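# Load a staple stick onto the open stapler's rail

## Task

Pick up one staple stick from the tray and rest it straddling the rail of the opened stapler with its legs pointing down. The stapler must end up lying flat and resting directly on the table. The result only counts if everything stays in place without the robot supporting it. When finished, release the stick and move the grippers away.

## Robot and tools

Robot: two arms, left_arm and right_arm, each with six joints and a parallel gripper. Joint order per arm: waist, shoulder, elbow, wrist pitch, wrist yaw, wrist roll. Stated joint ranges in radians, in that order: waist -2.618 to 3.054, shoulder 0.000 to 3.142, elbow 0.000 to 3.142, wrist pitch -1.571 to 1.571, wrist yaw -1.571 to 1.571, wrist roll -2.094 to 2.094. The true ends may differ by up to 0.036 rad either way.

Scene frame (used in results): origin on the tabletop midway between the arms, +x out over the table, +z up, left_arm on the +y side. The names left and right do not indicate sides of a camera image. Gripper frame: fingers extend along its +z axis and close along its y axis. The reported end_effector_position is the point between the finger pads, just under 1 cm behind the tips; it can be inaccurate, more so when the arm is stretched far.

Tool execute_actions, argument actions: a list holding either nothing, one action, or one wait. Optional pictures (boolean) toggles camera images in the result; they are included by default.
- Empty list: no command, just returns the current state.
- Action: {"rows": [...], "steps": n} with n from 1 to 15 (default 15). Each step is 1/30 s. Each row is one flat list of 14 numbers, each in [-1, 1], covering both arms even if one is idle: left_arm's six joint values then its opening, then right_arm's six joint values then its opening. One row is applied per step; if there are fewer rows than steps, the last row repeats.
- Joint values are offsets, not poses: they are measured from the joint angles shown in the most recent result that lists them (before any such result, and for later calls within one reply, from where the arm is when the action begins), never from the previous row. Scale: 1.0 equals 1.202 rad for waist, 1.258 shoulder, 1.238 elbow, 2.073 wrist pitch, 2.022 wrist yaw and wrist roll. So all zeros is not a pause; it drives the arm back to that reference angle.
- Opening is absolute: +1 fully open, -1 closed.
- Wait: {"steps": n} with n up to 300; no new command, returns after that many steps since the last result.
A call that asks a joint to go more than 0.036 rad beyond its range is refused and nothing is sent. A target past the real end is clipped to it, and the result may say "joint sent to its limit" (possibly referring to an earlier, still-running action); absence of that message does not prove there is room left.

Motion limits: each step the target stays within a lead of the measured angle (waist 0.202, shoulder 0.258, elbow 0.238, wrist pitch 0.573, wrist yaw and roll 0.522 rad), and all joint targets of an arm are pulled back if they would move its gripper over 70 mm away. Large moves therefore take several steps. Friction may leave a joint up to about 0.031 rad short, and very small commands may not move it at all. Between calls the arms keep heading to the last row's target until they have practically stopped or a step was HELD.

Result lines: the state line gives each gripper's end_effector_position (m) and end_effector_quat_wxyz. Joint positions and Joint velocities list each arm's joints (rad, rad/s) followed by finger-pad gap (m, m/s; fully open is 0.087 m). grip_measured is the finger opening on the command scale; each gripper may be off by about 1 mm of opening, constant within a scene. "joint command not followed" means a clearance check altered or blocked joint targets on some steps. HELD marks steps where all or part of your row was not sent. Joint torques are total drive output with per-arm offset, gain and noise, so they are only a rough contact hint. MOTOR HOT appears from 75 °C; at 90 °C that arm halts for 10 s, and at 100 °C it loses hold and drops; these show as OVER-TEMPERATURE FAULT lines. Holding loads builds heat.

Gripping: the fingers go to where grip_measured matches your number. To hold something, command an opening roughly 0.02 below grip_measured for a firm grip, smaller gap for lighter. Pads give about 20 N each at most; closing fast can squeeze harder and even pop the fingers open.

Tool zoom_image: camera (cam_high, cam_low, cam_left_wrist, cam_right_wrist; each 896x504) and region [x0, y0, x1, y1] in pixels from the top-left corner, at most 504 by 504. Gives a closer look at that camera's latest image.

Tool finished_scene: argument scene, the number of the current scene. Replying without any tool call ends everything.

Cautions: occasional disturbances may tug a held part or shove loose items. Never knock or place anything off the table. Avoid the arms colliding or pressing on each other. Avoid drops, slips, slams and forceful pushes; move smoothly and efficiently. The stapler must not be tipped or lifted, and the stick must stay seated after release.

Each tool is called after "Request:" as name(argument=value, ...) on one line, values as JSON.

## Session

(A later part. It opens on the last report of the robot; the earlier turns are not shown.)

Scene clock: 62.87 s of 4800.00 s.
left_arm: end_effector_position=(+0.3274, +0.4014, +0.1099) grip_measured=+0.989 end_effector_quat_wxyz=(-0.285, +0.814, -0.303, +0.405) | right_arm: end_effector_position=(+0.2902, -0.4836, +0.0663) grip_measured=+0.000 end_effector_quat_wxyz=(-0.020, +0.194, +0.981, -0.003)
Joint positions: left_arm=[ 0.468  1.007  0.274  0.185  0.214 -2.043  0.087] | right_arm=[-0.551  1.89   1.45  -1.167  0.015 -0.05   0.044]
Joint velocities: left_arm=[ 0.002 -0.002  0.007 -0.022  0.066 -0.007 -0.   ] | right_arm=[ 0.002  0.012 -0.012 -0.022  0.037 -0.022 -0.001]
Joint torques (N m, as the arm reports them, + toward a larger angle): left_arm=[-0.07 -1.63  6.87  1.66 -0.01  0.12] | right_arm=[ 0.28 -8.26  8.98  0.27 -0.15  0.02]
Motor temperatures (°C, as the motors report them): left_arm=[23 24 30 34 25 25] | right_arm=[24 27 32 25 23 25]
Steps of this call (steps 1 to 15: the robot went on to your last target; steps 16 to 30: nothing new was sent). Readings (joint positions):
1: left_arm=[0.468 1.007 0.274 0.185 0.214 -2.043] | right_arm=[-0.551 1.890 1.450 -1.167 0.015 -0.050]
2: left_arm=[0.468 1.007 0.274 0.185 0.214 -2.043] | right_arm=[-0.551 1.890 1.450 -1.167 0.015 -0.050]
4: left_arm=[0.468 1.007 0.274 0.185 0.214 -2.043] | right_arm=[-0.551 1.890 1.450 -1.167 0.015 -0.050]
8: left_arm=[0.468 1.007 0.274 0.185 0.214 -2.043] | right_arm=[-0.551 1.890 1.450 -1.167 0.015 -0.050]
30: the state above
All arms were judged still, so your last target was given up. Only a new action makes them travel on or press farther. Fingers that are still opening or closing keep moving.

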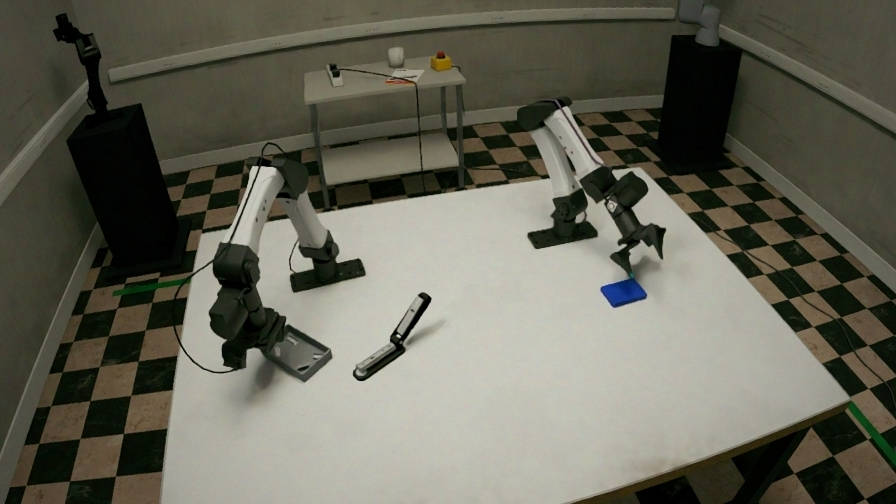

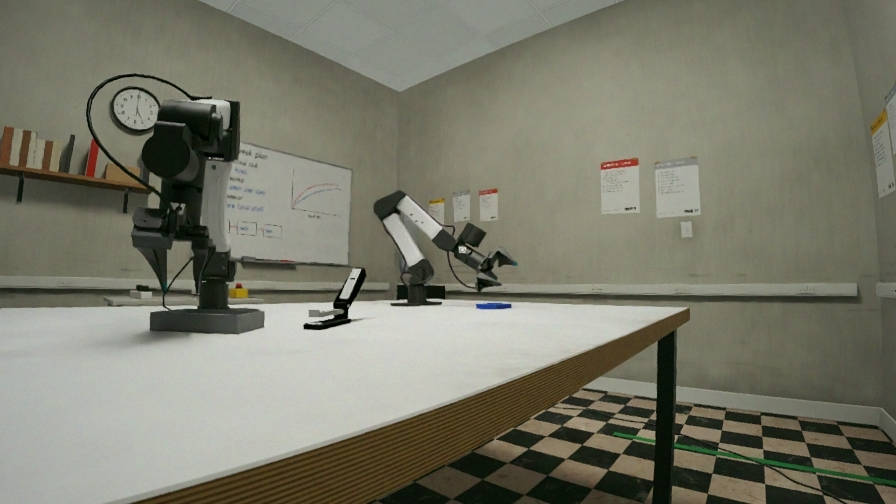

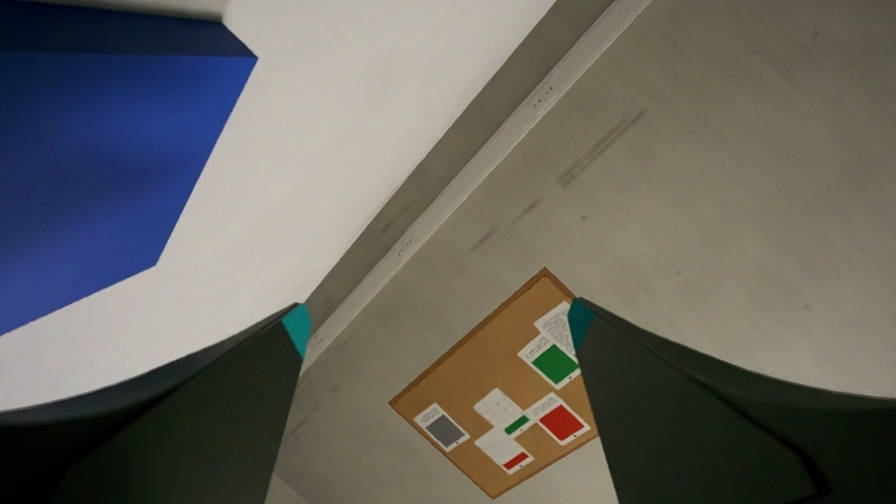

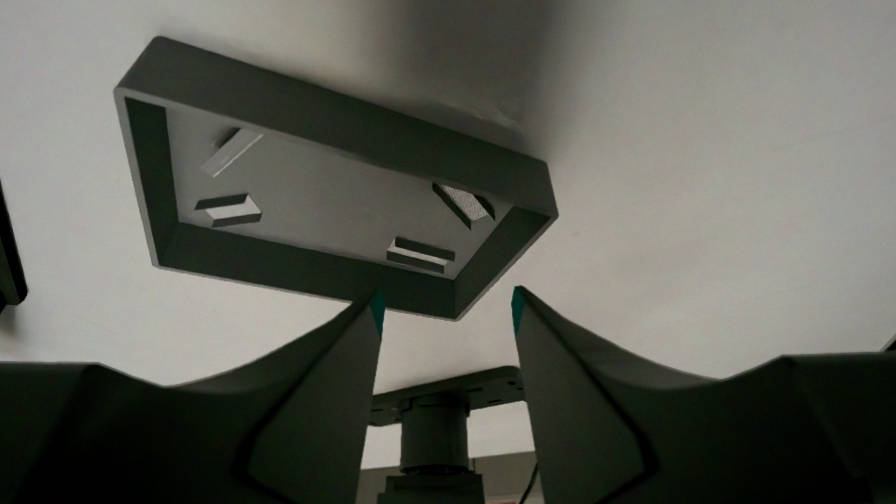

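Request:
execute_actions(actions=[{"rows": [[0,0,0,0,0,0,1,0,0,0,0,0,-0.67,-0.3]], "steps": 15}], pictures=false)

Request:
execute_actions(actions=[{"steps": 30}])

Scene clock: 94.73 s of 4800.00 s.
left_arm: end_effector_position=(+0.3274, +0.4014, +0.1099) grip_measured=+0.989 end_effector_quat_wxyz=(-0.285, +0.814, -0.303, +0.405) | right_arm: end_effector_position=(+0.3006, -0.5303, +0.0658) grip_measured=-0.300 end_effector_quat_wxyz=(-0.018, -0.404, +0.914, +0.009)
Joint positions: left_arm=[ 0.468  1.007  0.274  0.185  0.214 -2.043  0.087] | right_arm=[-0.551  1.89   1.45  -1.167  0.016 -1.272  0.031]
Joint velocities: left_arm=[ 0.007 -0.007 -0.012  0.081 -0.066  0.007  0.001] | right_arm=[-0.002 -0.012 -0.022  0.022  0.066 -0.901  0.   ]
Joint torques (N m, as the arm reports them, + toward a larger angle): left_arm=[ 0.01 -1.55  6.84  1.68 -0.01  0.1 ] | right_arm=[-0.28 -8.35  6.53  0.29 -0.22 -0.05]
Motor temperatures (°C, as the motors report them): left_arm=[23 24 31 36 25 25] | right_arm=[24 30 34 25 23 25]
Steps of this call (steps 1 to 90: nothing new was sent; then 28.37 s passed at rest; steps 91 to 105: all 15 steps of this action). Readings (joint positions):
91: left_arm=[0.468 1.007 0.274 0.185 0.214 -2.043] | right_arm=[-0.551 1.890 1.450 -1.167 0.016 -0.128]
92: left_arm=[0.468 1.007 0.274 0.185 0.214 -2.043] | right_arm=[-0.551 1.890 1.450 -1.167 0.016 -0.228]
94: left_arm=[0.468 1.007 0.274 0.185 0.214 -2.043] | right_arm=[-0.551 1.890 1.450 -1.167 0.016 -0.425]
98: left_arm=[0.468 1.007 0.274 0.185 0.214 -2.043] | right_arm=[-0.551 1.890 1.450 -1.167 0.016 -0.821]
105: the state above

Scene clock: 95.73 s of 4800.00 s.
left_arm: end_effector_position=(+0.3274, +0.4014, +0.1099) grip_measured=+0.989 end_effector_quat_wxyz=(-0.285, +0.814, -0.303, +0.405) | right_arm: end_effector_position=(+0.3046, -0.5336, +0.0656) grip_measured=-0.300 end_effector_quat_wxyz=(-0.018, -0.461, +0.887, +0.010)
Joint positions: left_arm=[ 0.468  1.007  0.274  0.185  0.214 -2.043  0.087] | right_arm=[-0.551  1.89   1.45  -1.167  0.016 -1.397  0.031]
Joint velocities: left_arm=[ 0.002  0.012  0.002 -0.066  0.081  0.022  0.001] | right_arm=[ 0.007 -0.007 -0.007  0.037  0.022 -0.066 -0.   ]
Joint torques (N m, as the arm reports them, + toward a larger angle): left_arm=[-0.1  -1.61  6.91  1.66  0.    0.12] | right_arm=[-0.29 -8.33  6.5   0.29 -0.22 -0.06]
Motor temperatures (°C, as the motors report them): left_arm=[23 24 31 36 25 25] | right_arm=[24 30 34 25 23 25]
Steps of this call (steps 1 to 30: the robot went on to your last target). Readings (joint positions):
1: left_arm=[0.468 1.007 0.274 0.185 0.214 -2.043] | right_arm=[-0.551 1.890 1.450 -1.167 0.016 -1.297]
2: left_arm=[0.468 1.007 0.274 0.185 0.214 -2.043] | right_arm=[-0.551 1.890 1.450 -1.167 0.016 -1.318]
4: left_arm=[0.468 1.007 0.274 0.185 0.214 -2.043] | right_arm=[-0.551 1.890 1.450 -1.167 0.016 -1.346]
8: left_arm=[0.468 1.007 0.274 0.185 0.214 -2.043] | right_arm=[-0.551 1.890 1.450 -1.167 0.016 -1.376]
30: the state above
All arms were judged still, so your last target was given up. Only a new action makes them travel on or press farther. Fingers that are still opening or closing keep moving.

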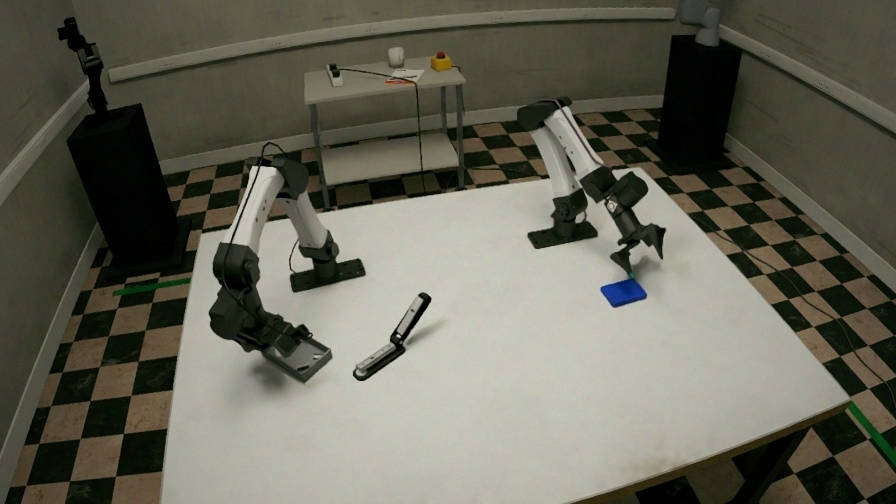

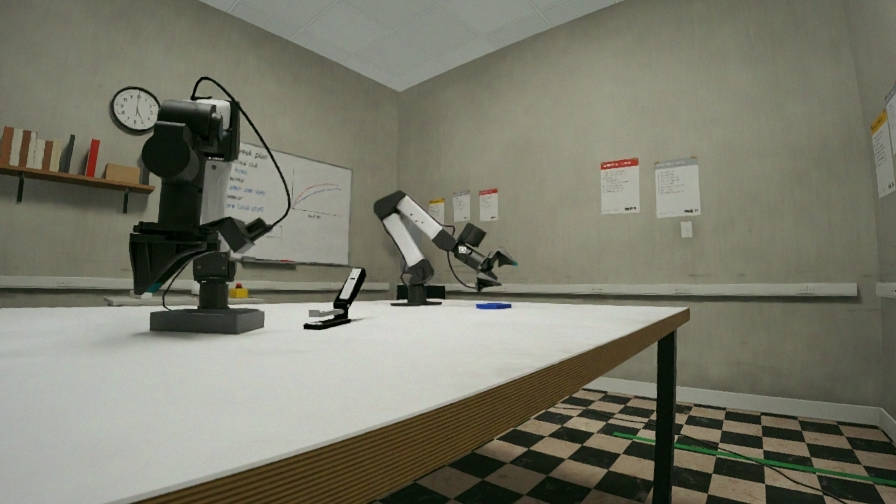

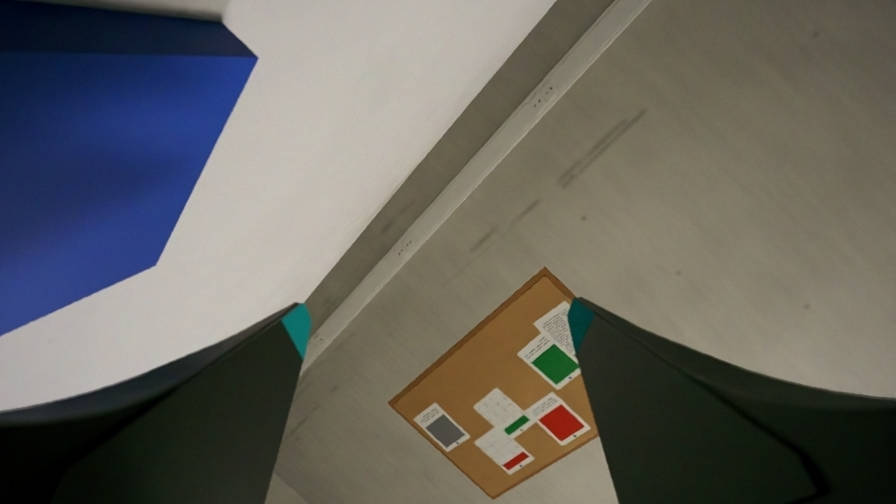

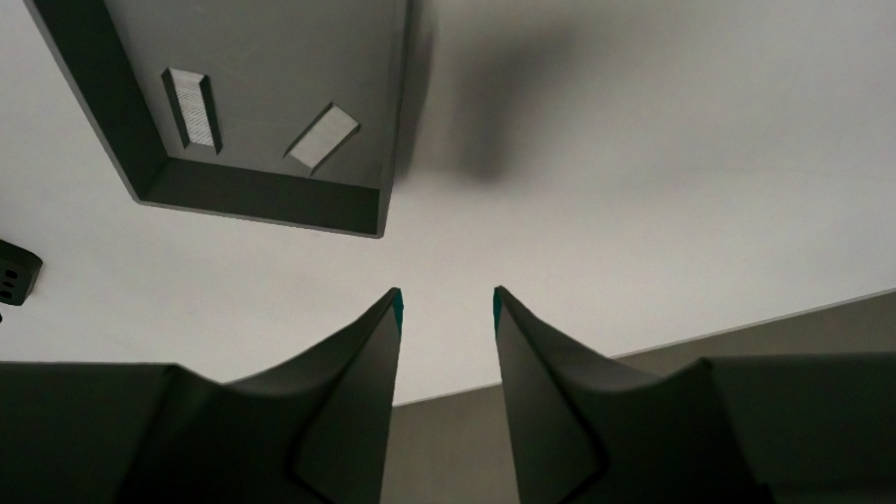

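Request:
execute_actions(actions=[{"rows": [[0,0,0,0,0,0,1,0.14,-0.22,-0.24,0,0,0.05,-0.3]], "steps": 15}], pictures=false)

Request:
execute_actions(actions=[{"steps": 30}])

Scene clock: 104.83 s of 4800.00 s.
left_arm: end_effector_position=(+0.3274, +0.4014, +0.1099) grip_measured=+0.989 end_effector_quat_wxyz=(-0.285, +0.814, -0.303, +0.405) | right_arm: end_effector_position=(+0.2593, -0.4596, +0.0791) grip_measured=-0.300 end_effector_quat_wxyz=(-0.020, -0.499, +0.866, +0.012)
Joint positions: left_arm=[ 0.468  1.007  0.274  0.185  0.214 -2.043  0.087] | right_arm=[-0.374  1.619  1.18  -1.177  0.011 -1.307  0.031]
Joint velocities: left_arm=[-0.007 -0.007 -0.022  0.007  0.007  0.022 -0.001] | right_arm=[-0.007 -0.042 -0.002 -0.11  -0.022  0.066  0.   ]
Joint torques (N m, as the arm reports them, + toward a larger angle): left_arm=[-0.03 -1.63  6.81  1.66  0.    0.11] | right_arm=[-0.96 -6.45  4.13  0.4  -0.17  0.11]
Motor temperatures (°C, as the motors report them): left_arm=[23 24 31 36 25 25] | right_arm=[24 31 34 25 23 25]
Steps of this call (steps 1 to 90: nothing new was sent; then 5.60 s passed at rest; steps 91 to 105: all 15 steps of this action). Readings (joint positions):
91: left_arm=[0.468 1.007 0.274 0.185 0.214 -2.043] | right_arm=[-0.538 1.863 1.414 -1.138 0.022 -1.384]
92: left_arm=[0.468 1.007 0.274 0.185 0.214 -2.043] | right_arm=[-0.509 1.808 1.344 -1.120 0.026 -1.368]
94: left_arm=[0.468 1.007 0.274 0.185 0.214 -2.043] | right_arm=[-0.423 1.689 1.225 -1.142 0.022 -1.346]
98: left_arm=[0.468 1.007 0.274 0.185 0.214 -2.043] | right_arm=[-0.370 1.619 1.180 -1.178 0.011 -1.323]
105: the state above

Scene clock: 105.83 s of 4800.00 s.
left_arm: end_effector_position=(+0.3274, +0.4014, +0.1099) grip_measured=+0.989 end_effector_quat_wxyz=(-0.285, +0.814, -0.303, +0.405) | right_arm: end_effector_position=(+0.2591, -0.4595, +0.0791) grip_measured=-0.300 end_effector_quat_wxyz=(-0.020, -0.497, +0.867, +0.012)
Joint positions: left_arm=[ 0.468  1.007  0.274  0.185  0.214 -2.043  0.087] | right_arm=[-0.374  1.619  1.18  -1.177  0.011 -1.303  0.031]
Joint velocities: left_arm=[-0.012  0.007 -0.032 -0.022 -0.007  0.022  0.001] | right_arm=[-0.007  0.012 -0.012  0.037  0.051 -0.037 -0.001]
Joint torques (N m, as the arm reports them, + toward a larger angle): left_arm=[ 0.02 -1.67  6.8   1.64  0.01  0.11] | right_arm=[-0.94 -6.45  4.14  0.39 -0.17  0.11]
Motor temperatures (°C, as the motors report them): left_arm=[23 24 31 36 25 25] | right_arm=[24 30 34 25 23 25]
Steps of this call (steps 1 to 15: the robot went on to your last target; steps 16 to 30: nothing new was sent). Readings (joint positions):
1: left_arm=[0.468 1.007 0.274 0.185 0.214 -2.043] | right_arm=[-0.374 1.619 1.180 -1.177 0.011 -1.307]
2: left_arm=[0.468 1.007 0.274 0.185 0.214 -2.043] | right_arm=[-0.374 1.619 1.180 -1.177 0.011 -1.306]
4: left_arm=[0.468 1.007 0.274 0.185 0.214 -2.043] | right_arm=[-0.374 1.619 1.180 -1.177 0.011 -1.305]
8: left_arm=[0.468 1.007 0.274 0.185 0.214 -2.043] | right_arm=[-0.374 1.619 1.180 -1.177 0.011 -1.304]
30: the state above
All arms were judged still, so your last target was given up. Only a new action makes them travel on or press farther. Fingers that are still opening or closing keep moving.

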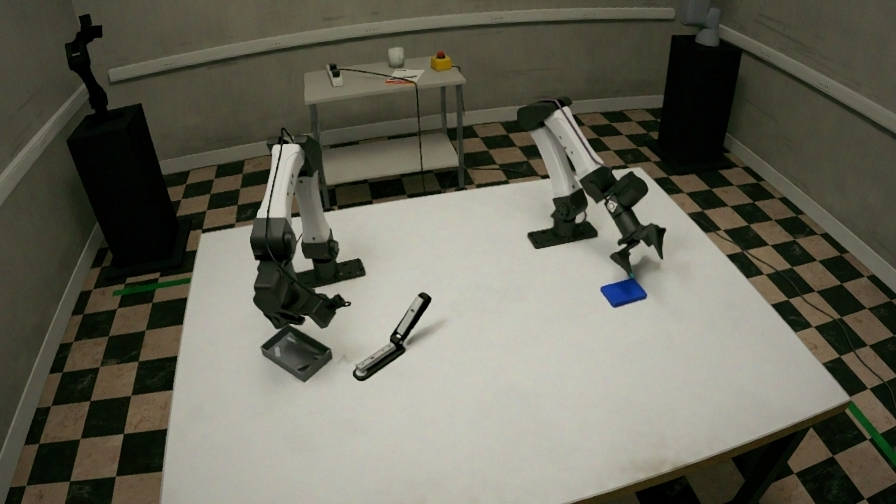

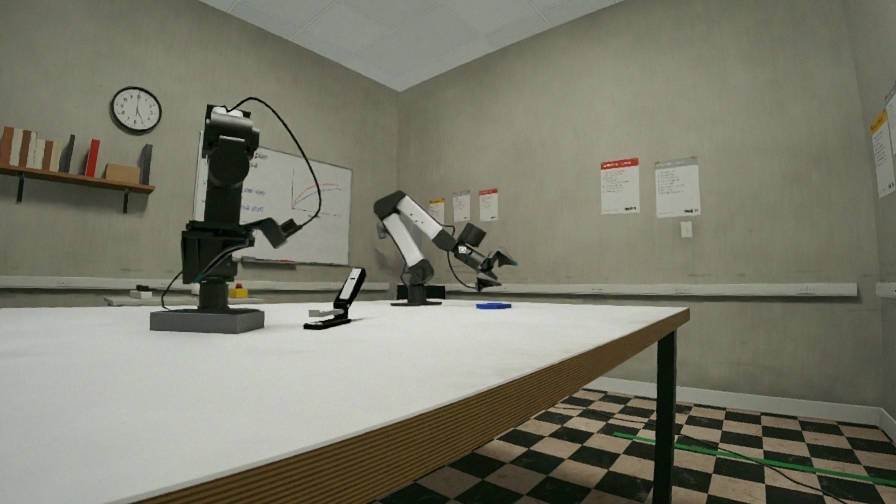

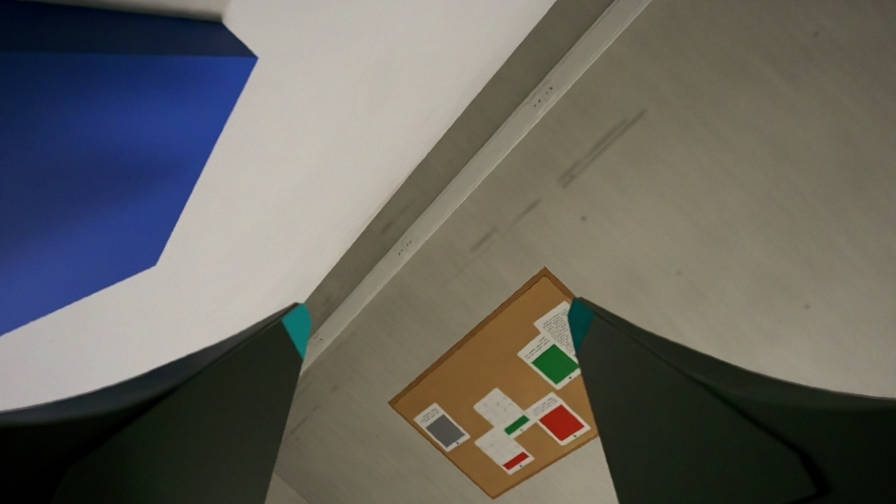

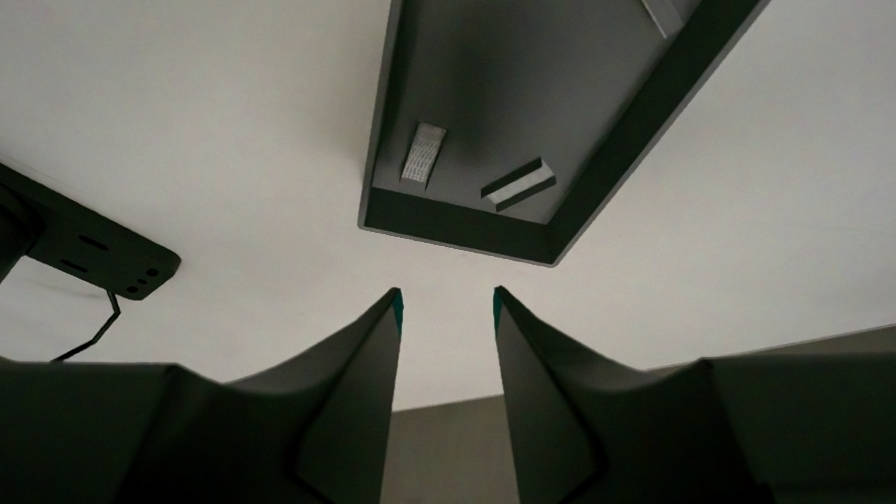

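Request:
execute_actions(actions=[{"rows": [[0,0,0,0,0,0,1,0.125,0,0,0,0,0.2,-0.3]], "steps": 15}], pictures=false)

Request:
execute_actions(actions=[{"steps": 25}])

Scene clock: 111.10 s of 4800.00 s.
left_arm: end_effector_position=(+0.3274, +0.4014, +0.1099) grip_measured=+0.989 end_effector_quat_wxyz=(-0.285, +0.814, -0.303, +0.405) | right_arm: end_effector_position=(+0.2597, -0.4126, +0.0796) grip_measured=-0.300 end_effector_quat_wxyz=(-0.022, -0.396, +0.918, +0.007)
Joint positions: left_arm=[ 0.468  1.007  0.274  0.185  0.214 -2.043  0.087] | right_arm=[-0.219  1.619  1.18  -1.177  0.01  -0.921  0.031]
Joint velocities: left_arm=[-0.007 -0.022  0.002 -0.007  0.007 -0.022  0.   ] | right_arm=[ 0.007 -0.012  0.007 -0.022  0.051  0.11  -0.001]
Joint torques (N m, as the arm reports them, + toward a larger angle): left_arm=[ 0.06 -1.7   6.95  1.68  0.    0.1 ] | right_arm=[-0.79 -6.05  6.54  0.31 -0.19  0.09]
Motor temperatures (°C, as the motors report them): left_arm=[23 24 32 37 25 25] | right_arm=[24 30 33 25 23 25]
Steps of this call (steps 1 to 90: nothing new was sent; then 1.77 s passed at rest; steps 91 to 105: all 15 steps of this action). Readings (joint positions):
91: left_arm=[0.468 1.007 0.274 0.185 0.214 -2.043] | right_arm=[-0.358 1.619 1.180 -1.177 0.018 -1.242]
92: left_arm=[0.468 1.007 0.274 0.185 0.214 -2.043] | right_arm=[-0.321 1.619 1.180 -1.177 0.021 -1.174]
94: left_arm=[0.468 1.007 0.274 0.185 0.214 -2.043] | right_arm=[-0.246 1.619 1.180 -1.177 0.015 -1.078]
98: left_arm=[0.468 1.007 0.274 0.185 0.214 -2.043] | right_arm=[-0.219 1.619 1.180 -1.177 0.010 -0.977]
105: the state above

Scene clock: 111.93 s of 4800.00 s.
left_arm: end_effector_position=(+0.3274, +0.4014, +0.1099) grip_measured=+0.989 end_effector_quat_wxyz=(-0.285, +0.814, -0.303, +0.405) | right_arm: end_effector_position=(+0.2593, -0.4122, +0.0796) grip_measured=-0.300 end_effector_quat_wxyz=(-0.022, -0.389, +0.921, +0.007)
Joint positions: left_arm=[ 0.468  1.007  0.274  0.185  0.214 -2.043  0.087] | right_arm=[-0.219  1.619  1.18  -1.177  0.01  -0.907  0.031]
Joint velocities: left_arm=[ 0.007 -0.002 -0.007 -0.022 -0.007  0.037 -0.   ] | right_arm=[ 0.012 -0.007  0.007  0.022 -0.007 -0.051 -0.   ]
Joint torques (N m, as the arm reports them, + toward a larger angle): left_arm=[-0.06 -1.65  6.84  1.64 -0.02  0.13] | right_arm=[-0.75 -6.06  6.53  0.31 -0.19  0.11]
Motor temperatures (°C, as the motors report them): left_arm=[23 24 32 37 25 25] | right_arm=[24 30 33 25 23 25]
Steps of this call (steps 1 to 25: the robot went on to your last target). Readings (joint positions):
1: left_arm=[0.468 1.007 0.274 0.185 0.214 -2.043] | right_arm=[-0.219 1.619 1.180 -1.177 0.010 -0.919]
2: left_arm=[0.468 1.007 0.274 0.185 0.214 -2.043] | right_arm=[-0.219 1.619 1.180 -1.177 0.010 -0.916]
4: left_arm=[0.468 1.007 0.274 0.185 0.214 -2.043] | right_arm=[-0.219 1.619 1.180 -1.177 0.010 -0.913]
8: left_arm=[0.468 1.007 0.274 0.185 0.214 -2.043] | right_arm=[-0.219 1.619 1.180 -1.177 0.010 -0.909]
25: the state above

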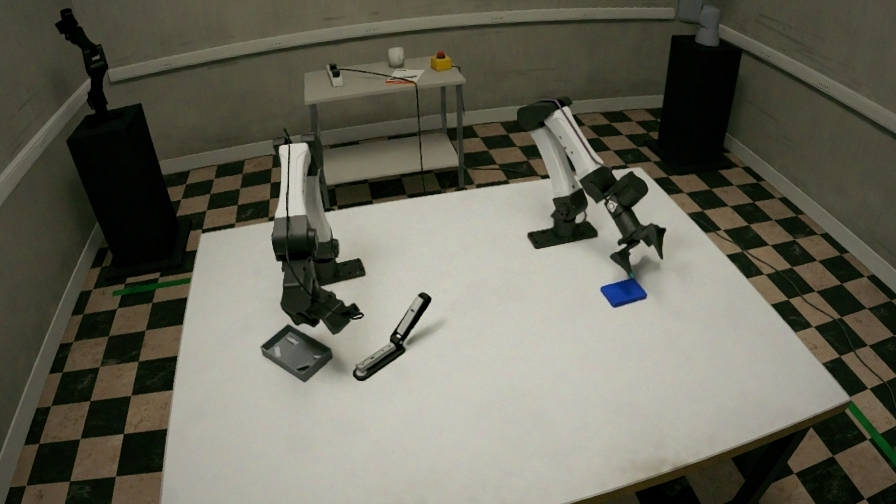

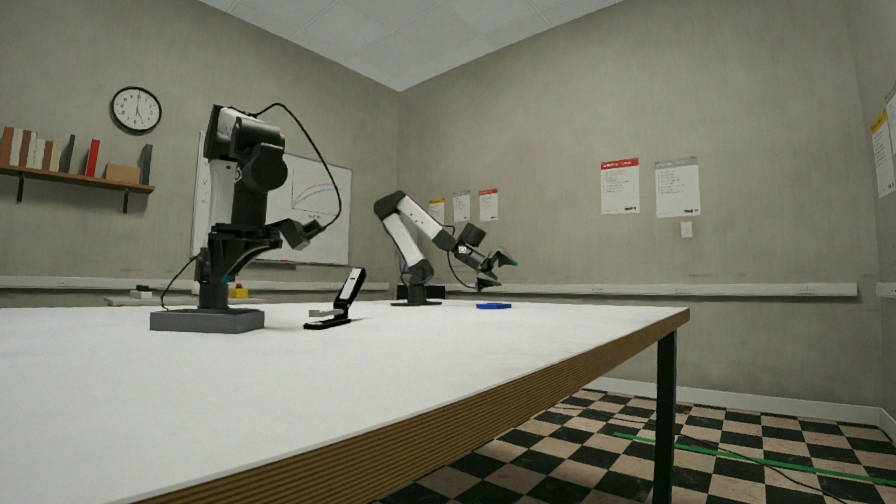

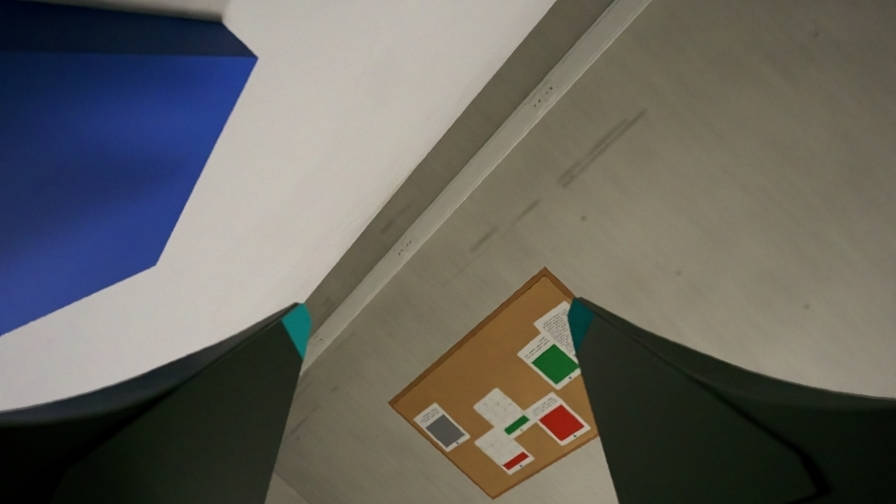

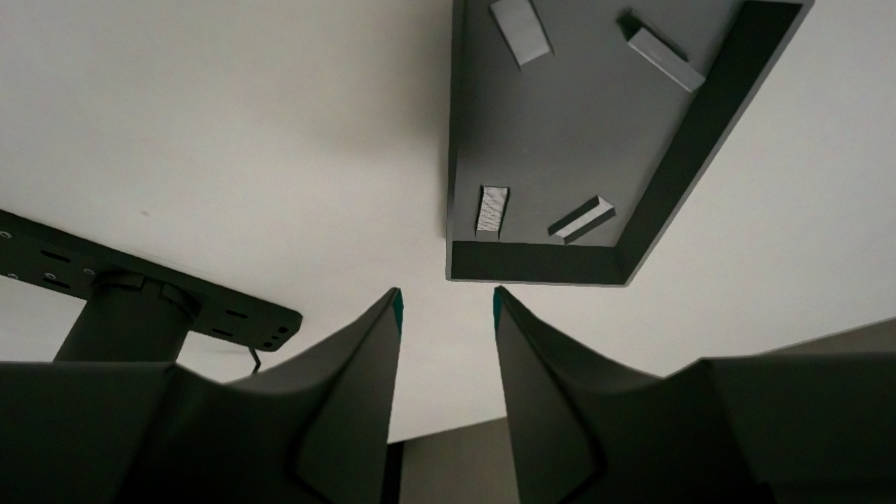

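Request:
execute_actions(actions=[{"rows": [[0,0,0,0,0,0,1,0,0.105,0.006,0.07,0,0,-0.3]], "steps": 15}], pictures=false)

Request:
execute_actions(actions=[{"steps": 20}])

Scene clock: 117.97 s of 4800.00 s.
left_arm: end_effector_position=(+0.3274, +0.4014, +0.1099) grip_measured=+0.989 end_effector_quat_wxyz=(-0.285, +0.814, -0.303, +0.405) | right_arm: end_effector_position=(+0.2831, -0.4148, +0.0430) grip_measured=-0.300 end_effector_quat_wxyz=(-0.027, -0.389, +0.921, +0.009)
Joint positions: left_arm=[ 0.468  1.007  0.274  0.185  0.214 -2.043  0.087] | right_arm=[-0.219  1.755  1.181 -1.053  0.01  -0.907  0.031]
Joint velocities: left_arm=[-0.007  0.012 -0.007 -0.037 -0.007  0.022 -0.   ] | right_arm=[-0.002  0.002 -0.007  0.007 -0.007 -0.095  0.   ]
Joint torques (N m, as the arm reports them, + toward a larger angle): left_arm=[ 0.   -1.63  6.84  1.66  0.    0.1 ] | right_arm=[-0.28 -7.38  6.81  0.47 -0.2   0.02]
Motor temperatures (°C, as the motors report them): left_arm=[23 24 32 37 25 25] | right_arm=[24 30 33 25 23 25]
Steps of this call (steps 1 to 15: the robot went on to your last target; steps 16 to 90: nothing new was sent; then 2.53 s passed at rest; steps 91 to 105: all 15 steps of this action). Readings (joint positions):
91: left_arm=[0.468 1.007 0.274 0.185 0.214 -2.043] | right_arm=[-0.219 1.631 1.180 -1.170 0.010 -0.907]
92: left_arm=[0.468 1.007 0.274 0.185 0.214 -2.043] | right_arm=[-0.219 1.654 1.181 -1.147 0.010 -0.907]
94: left_arm=[0.468 1.007 0.274 0.185 0.214 -2.043] | right_arm=[-0.219 1.714 1.181 -1.106 0.010 -0.907]
98: left_arm=[0.468 1.007 0.274 0.185 0.214 -2.043] | right_arm=[-0.219 1.755 1.181 -1.069 0.010 -0.907]
105: the state above

Scene clock: 118.63 s of 4800.00 s.
left_arm: end_effector_position=(+0.3274, +0.4014, +0.1099) grip_measured=+0.989 end_effector_quat_wxyz=(-0.285, +0.814, -0.303, +0.405) | right_arm: end_effector_position=(+0.2839, -0.4149, +0.0429) grip_measured=-0.300 end_effector_quat_wxyz=(-0.025, -0.389, +0.921, +0.009)
Joint positions: left_arm=[ 0.468  1.007  0.274  0.185  0.214 -2.043  0.087] | right_arm=[-0.219  1.755  1.181 -1.05   0.01  -0.907  0.031]
Joint velocities: left_arm=[-0.007 -0.027  0.012 -0.081 -0.022 -0.095  0.   ] | right_arm=[-0.012  0.002 -0.007  0.022 -0.022  0.007 -0.001]
Joint torques (N m, as the arm reports them, + toward a larger angle): left_arm=[-0.02 -1.6   6.9   1.66  0.02  0.09] | right_arm=[-0.28 -7.33  6.89  0.49 -0.2   0.02]
Motor temperatures (°C, as the motors report them): left_arm=[23 24 32 37 25 25] | right_arm=[24 30 33 25 23 25]
Steps of this call (steps 1 to 15: the robot went on to your last target; steps 16 to 20: nothing new was sent). Readings (joint positions):
1: left_arm=[0.468 1.007 0.274 0.185 0.214 -2.043] | right_arm=[-0.219 1.755 1.181 -1.052 0.010 -0.907]
2: left_arm=[0.468 1.007 0.274 0.185 0.214 -2.043] | right_arm=[-0.219 1.755 1.181 -1.051 0.010 -0.907]
4: left_arm=[0.468 1.007 0.274 0.185 0.214 -2.043] | right_arm=[-0.219 1.755 1.181 -1.051 0.010 -0.907]
8: left_arm=[0.468 1.007 0.274 0.185 0.214 -2.043] | right_arm=[-0.219 1.755 1.181 -1.050 0.010 -0.907]
20: the state above
All arms were judged still, so your last target was given up. Only a new action makes them travel on or press farther. Fingers that are still opening or closing keep moving.

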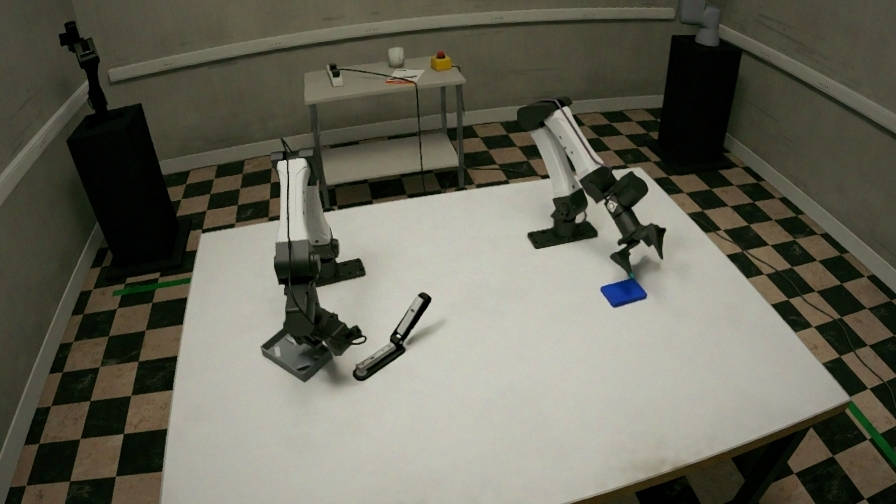

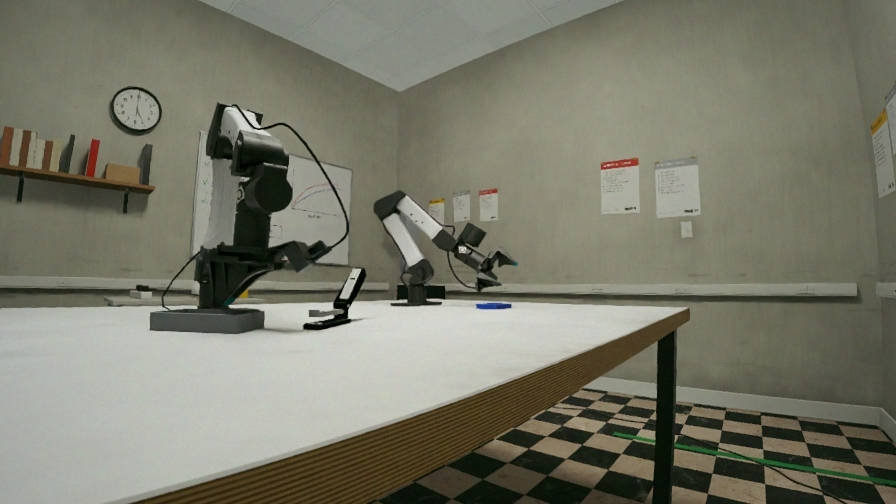

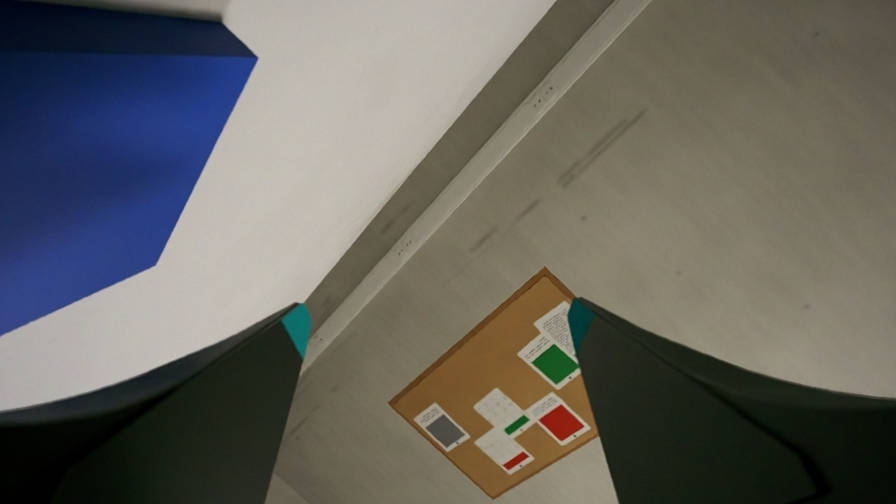

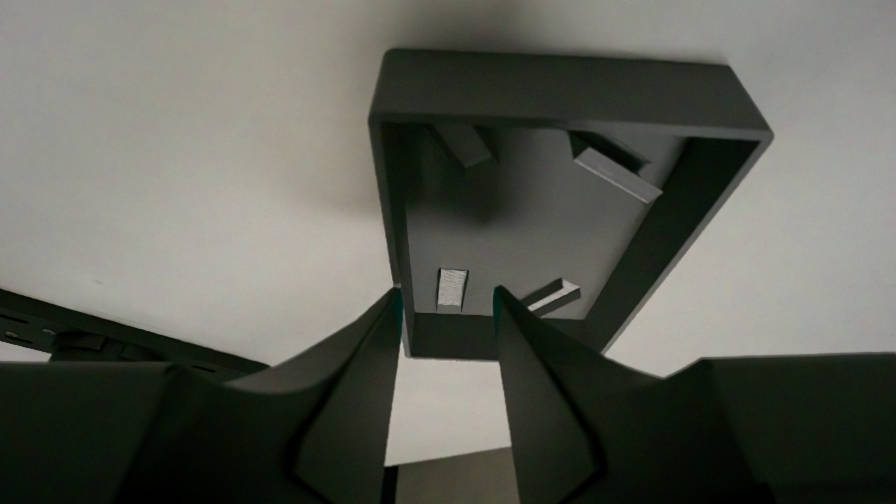

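Request:
execute_actions(actions=[{"rows": [[0,0,0,0,0,0,1,0,0,0,0,0,0,-0.52],[0,0,0,0,0,0,1,0,0,0,0,0,0,-0.52],[0,0,0,0,0,0,1,0,0,0,0,0,0,-0.52],[0,0,0,0,0,0,1,0,0,0,0,0,0,-0.52],[0,0,0,0,0,0,1,0,0,0,0,0,0,-0.52],[0,0,0,0,0,0,1,0,0.037,-0.057,0.07,0,0,-0.52]], "steps": 15}], pictures=false)

Request:
execute_actions(actions=[{"steps": 20}])

Scene clock: 125.77 s of 4800.00 s.
left_arm: end_effector_position=(+0.3274, +0.4014, +0.1099) grip_measured=+0.989 end_effector_quat_wxyz=(-0.285, +0.814, -0.303, +0.405) | right_arm: end_effector_position=(+0.2906, -0.4156, +0.0188) grip_measured=-0.520 end_effector_quat_wxyz=(-0.016, -0.389, +0.921, +0.004)
Joint positions: left_arm=[ 0.468  1.007  0.274  0.185  0.214 -2.043  0.087] | right_arm=[-0.219  1.794  1.129 -0.938  0.01  -0.907  0.021]
Joint velocities: left_arm=[-0.002 -0.012 -0.002 -0.037  0.037 -0.066  0.   ] | right_arm=[-0.012 -0.007 -0.002  0.125 -0.051 -0.037  0.   ]
Joint torques (N m, as the arm reports them, + toward a larger angle): left_arm=[-0.03 -1.68  6.86  1.67 -0.03  0.12] | right_arm=[-0.29 -6.67  4.56  0.49 -0.21  0.02]
Motor temperatures (°C, as the motors report them): left_arm=[23 24 32 37 25 25] | right_arm=[24 30 33 25 23 25]
Steps of this call (steps 1 to 90: nothing new was sent; then 3.63 s passed at rest; steps 91 to 105: all 15 steps of this action). Readings (joint positions):
91: left_arm=[0.468 1.007 0.274 0.185 0.214 -2.043] | right_arm=[-0.219 1.755 1.181 -1.050 0.010 -0.907]
92: left_arm=[0.468 1.007 0.274 0.185 0.214 -2.043] | right_arm=[-0.219 1.755 1.181 -1.050 0.010 -0.907]
94: left_arm=[0.468 1.007 0.274 0.185 0.214 -2.043] | right_arm=[-0.219 1.755 1.181 -1.050 0.010 -0.907]
98: left_arm=[0.468 1.007 0.274 0.185 0.214 -2.043] | right_arm=[-0.219 1.767 1.152 -0.989 0.010 -0.907]
105: the state above

Scene clock: 126.43 s of 4800.00 s.
left_arm: end_effector_position=(+0.3274, +0.4014, +0.1099) grip_measured=+0.989 end_effector_quat_wxyz=(-0.285, +0.814, -0.303, +0.405) | right_arm: end_effector_position=(+0.2944, -0.4160, +0.0183) grip_measured=-0.520 end_effector_quat_wxyz=(-0.010, -0.389, +0.921, -0.000)
Joint positions: left_arm=[ 0.468  1.007  0.274  0.185  0.214 -2.043  0.087] | right_arm=[-0.219  1.794  1.129 -0.923  0.01  -0.907  0.021]
Joint velocities: left_arm=[-0.022 -0.002  0.012 -0.125  0.007 -0.066 -0.001] | right_arm=[ 0.007 -0.017  0.007 -0.022  0.022  0.007 -0.001]
Joint torques (N m, as the arm reports them, + toward a larger angle): left_arm=[-0.06 -1.68  6.86  1.66 -0.03  0.1 ] | right_arm=[-0.29 -6.67  4.56  0.57 -0.21  0.02]
Motor temperatures (°C, as the motors report them): left_arm=[23 24 32 37 25 25] | right_arm=[24 30 33 25 23 25]
Steps of this call (steps 1 to 20: the robot went on to your last target). Readings (joint positions):
1: left_arm=[0.468 1.007 0.274 0.185 0.214 -2.043] | right_arm=[-0.219 1.794 1.129 -0.934 0.010 -0.907]
2: left_arm=[0.468 1.007 0.274 0.185 0.214 -2.043] | right_arm=[-0.219 1.794 1.129 -0.932 0.010 -0.907]
4: left_arm=[0.468 1.007 0.274 0.185 0.214 -2.043] | right_arm=[-0.219 1.794 1.129 -0.928 0.010 -0.907]
8: left_arm=[0.468 1.007 0.274 0.185 0.214 -2.043] | right_arm=[-0.219 1.794 1.129 -0.924 0.010 -0.907]
20: the state above

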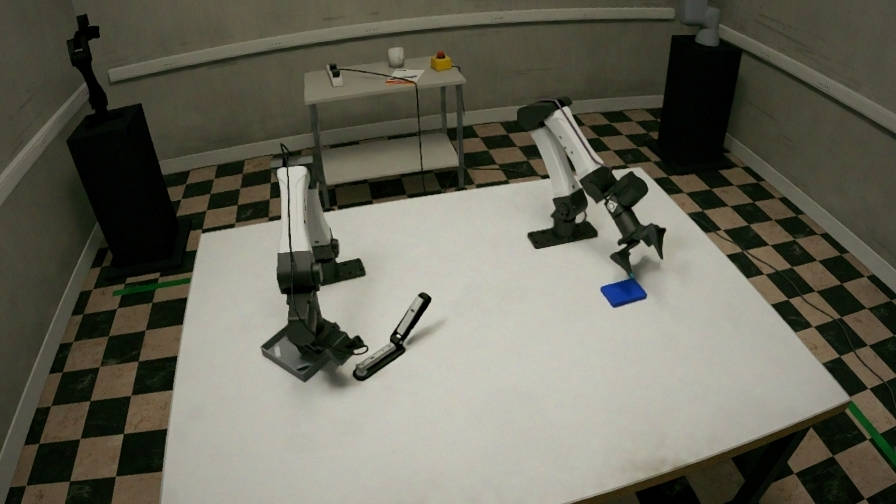

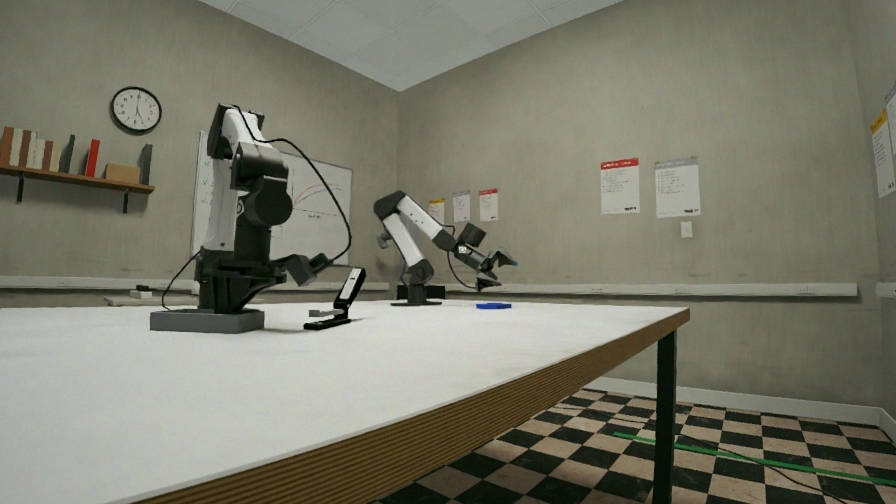

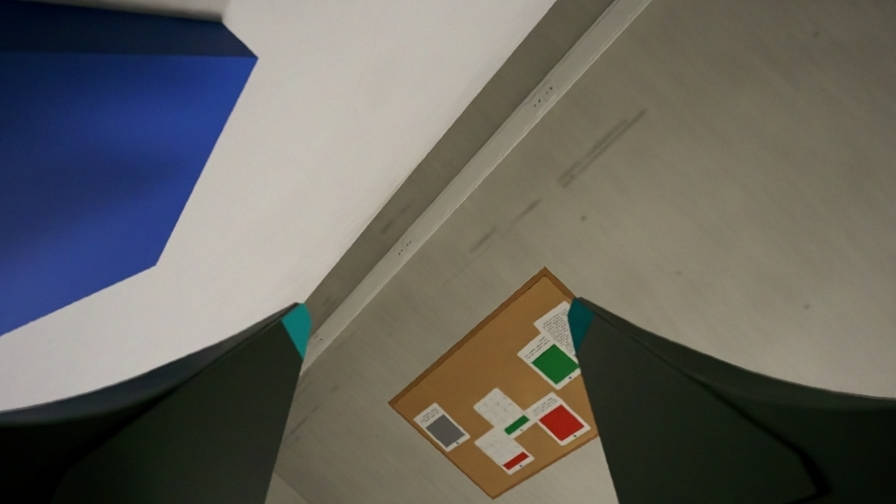

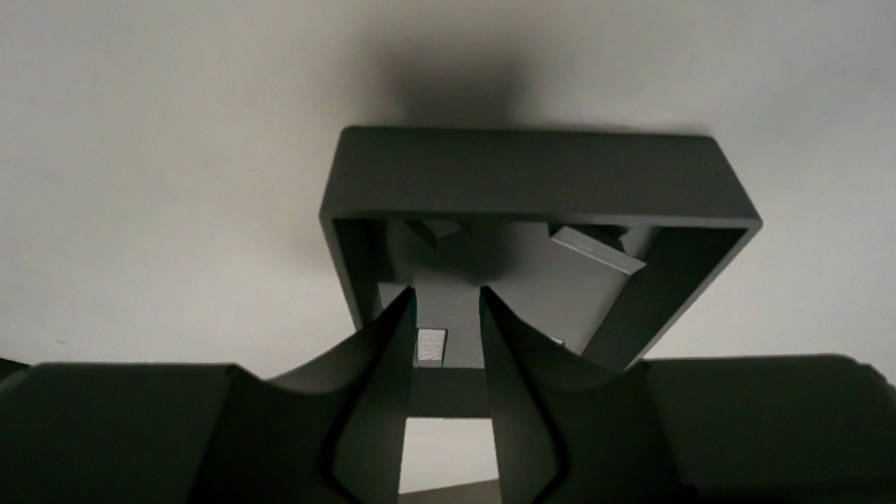

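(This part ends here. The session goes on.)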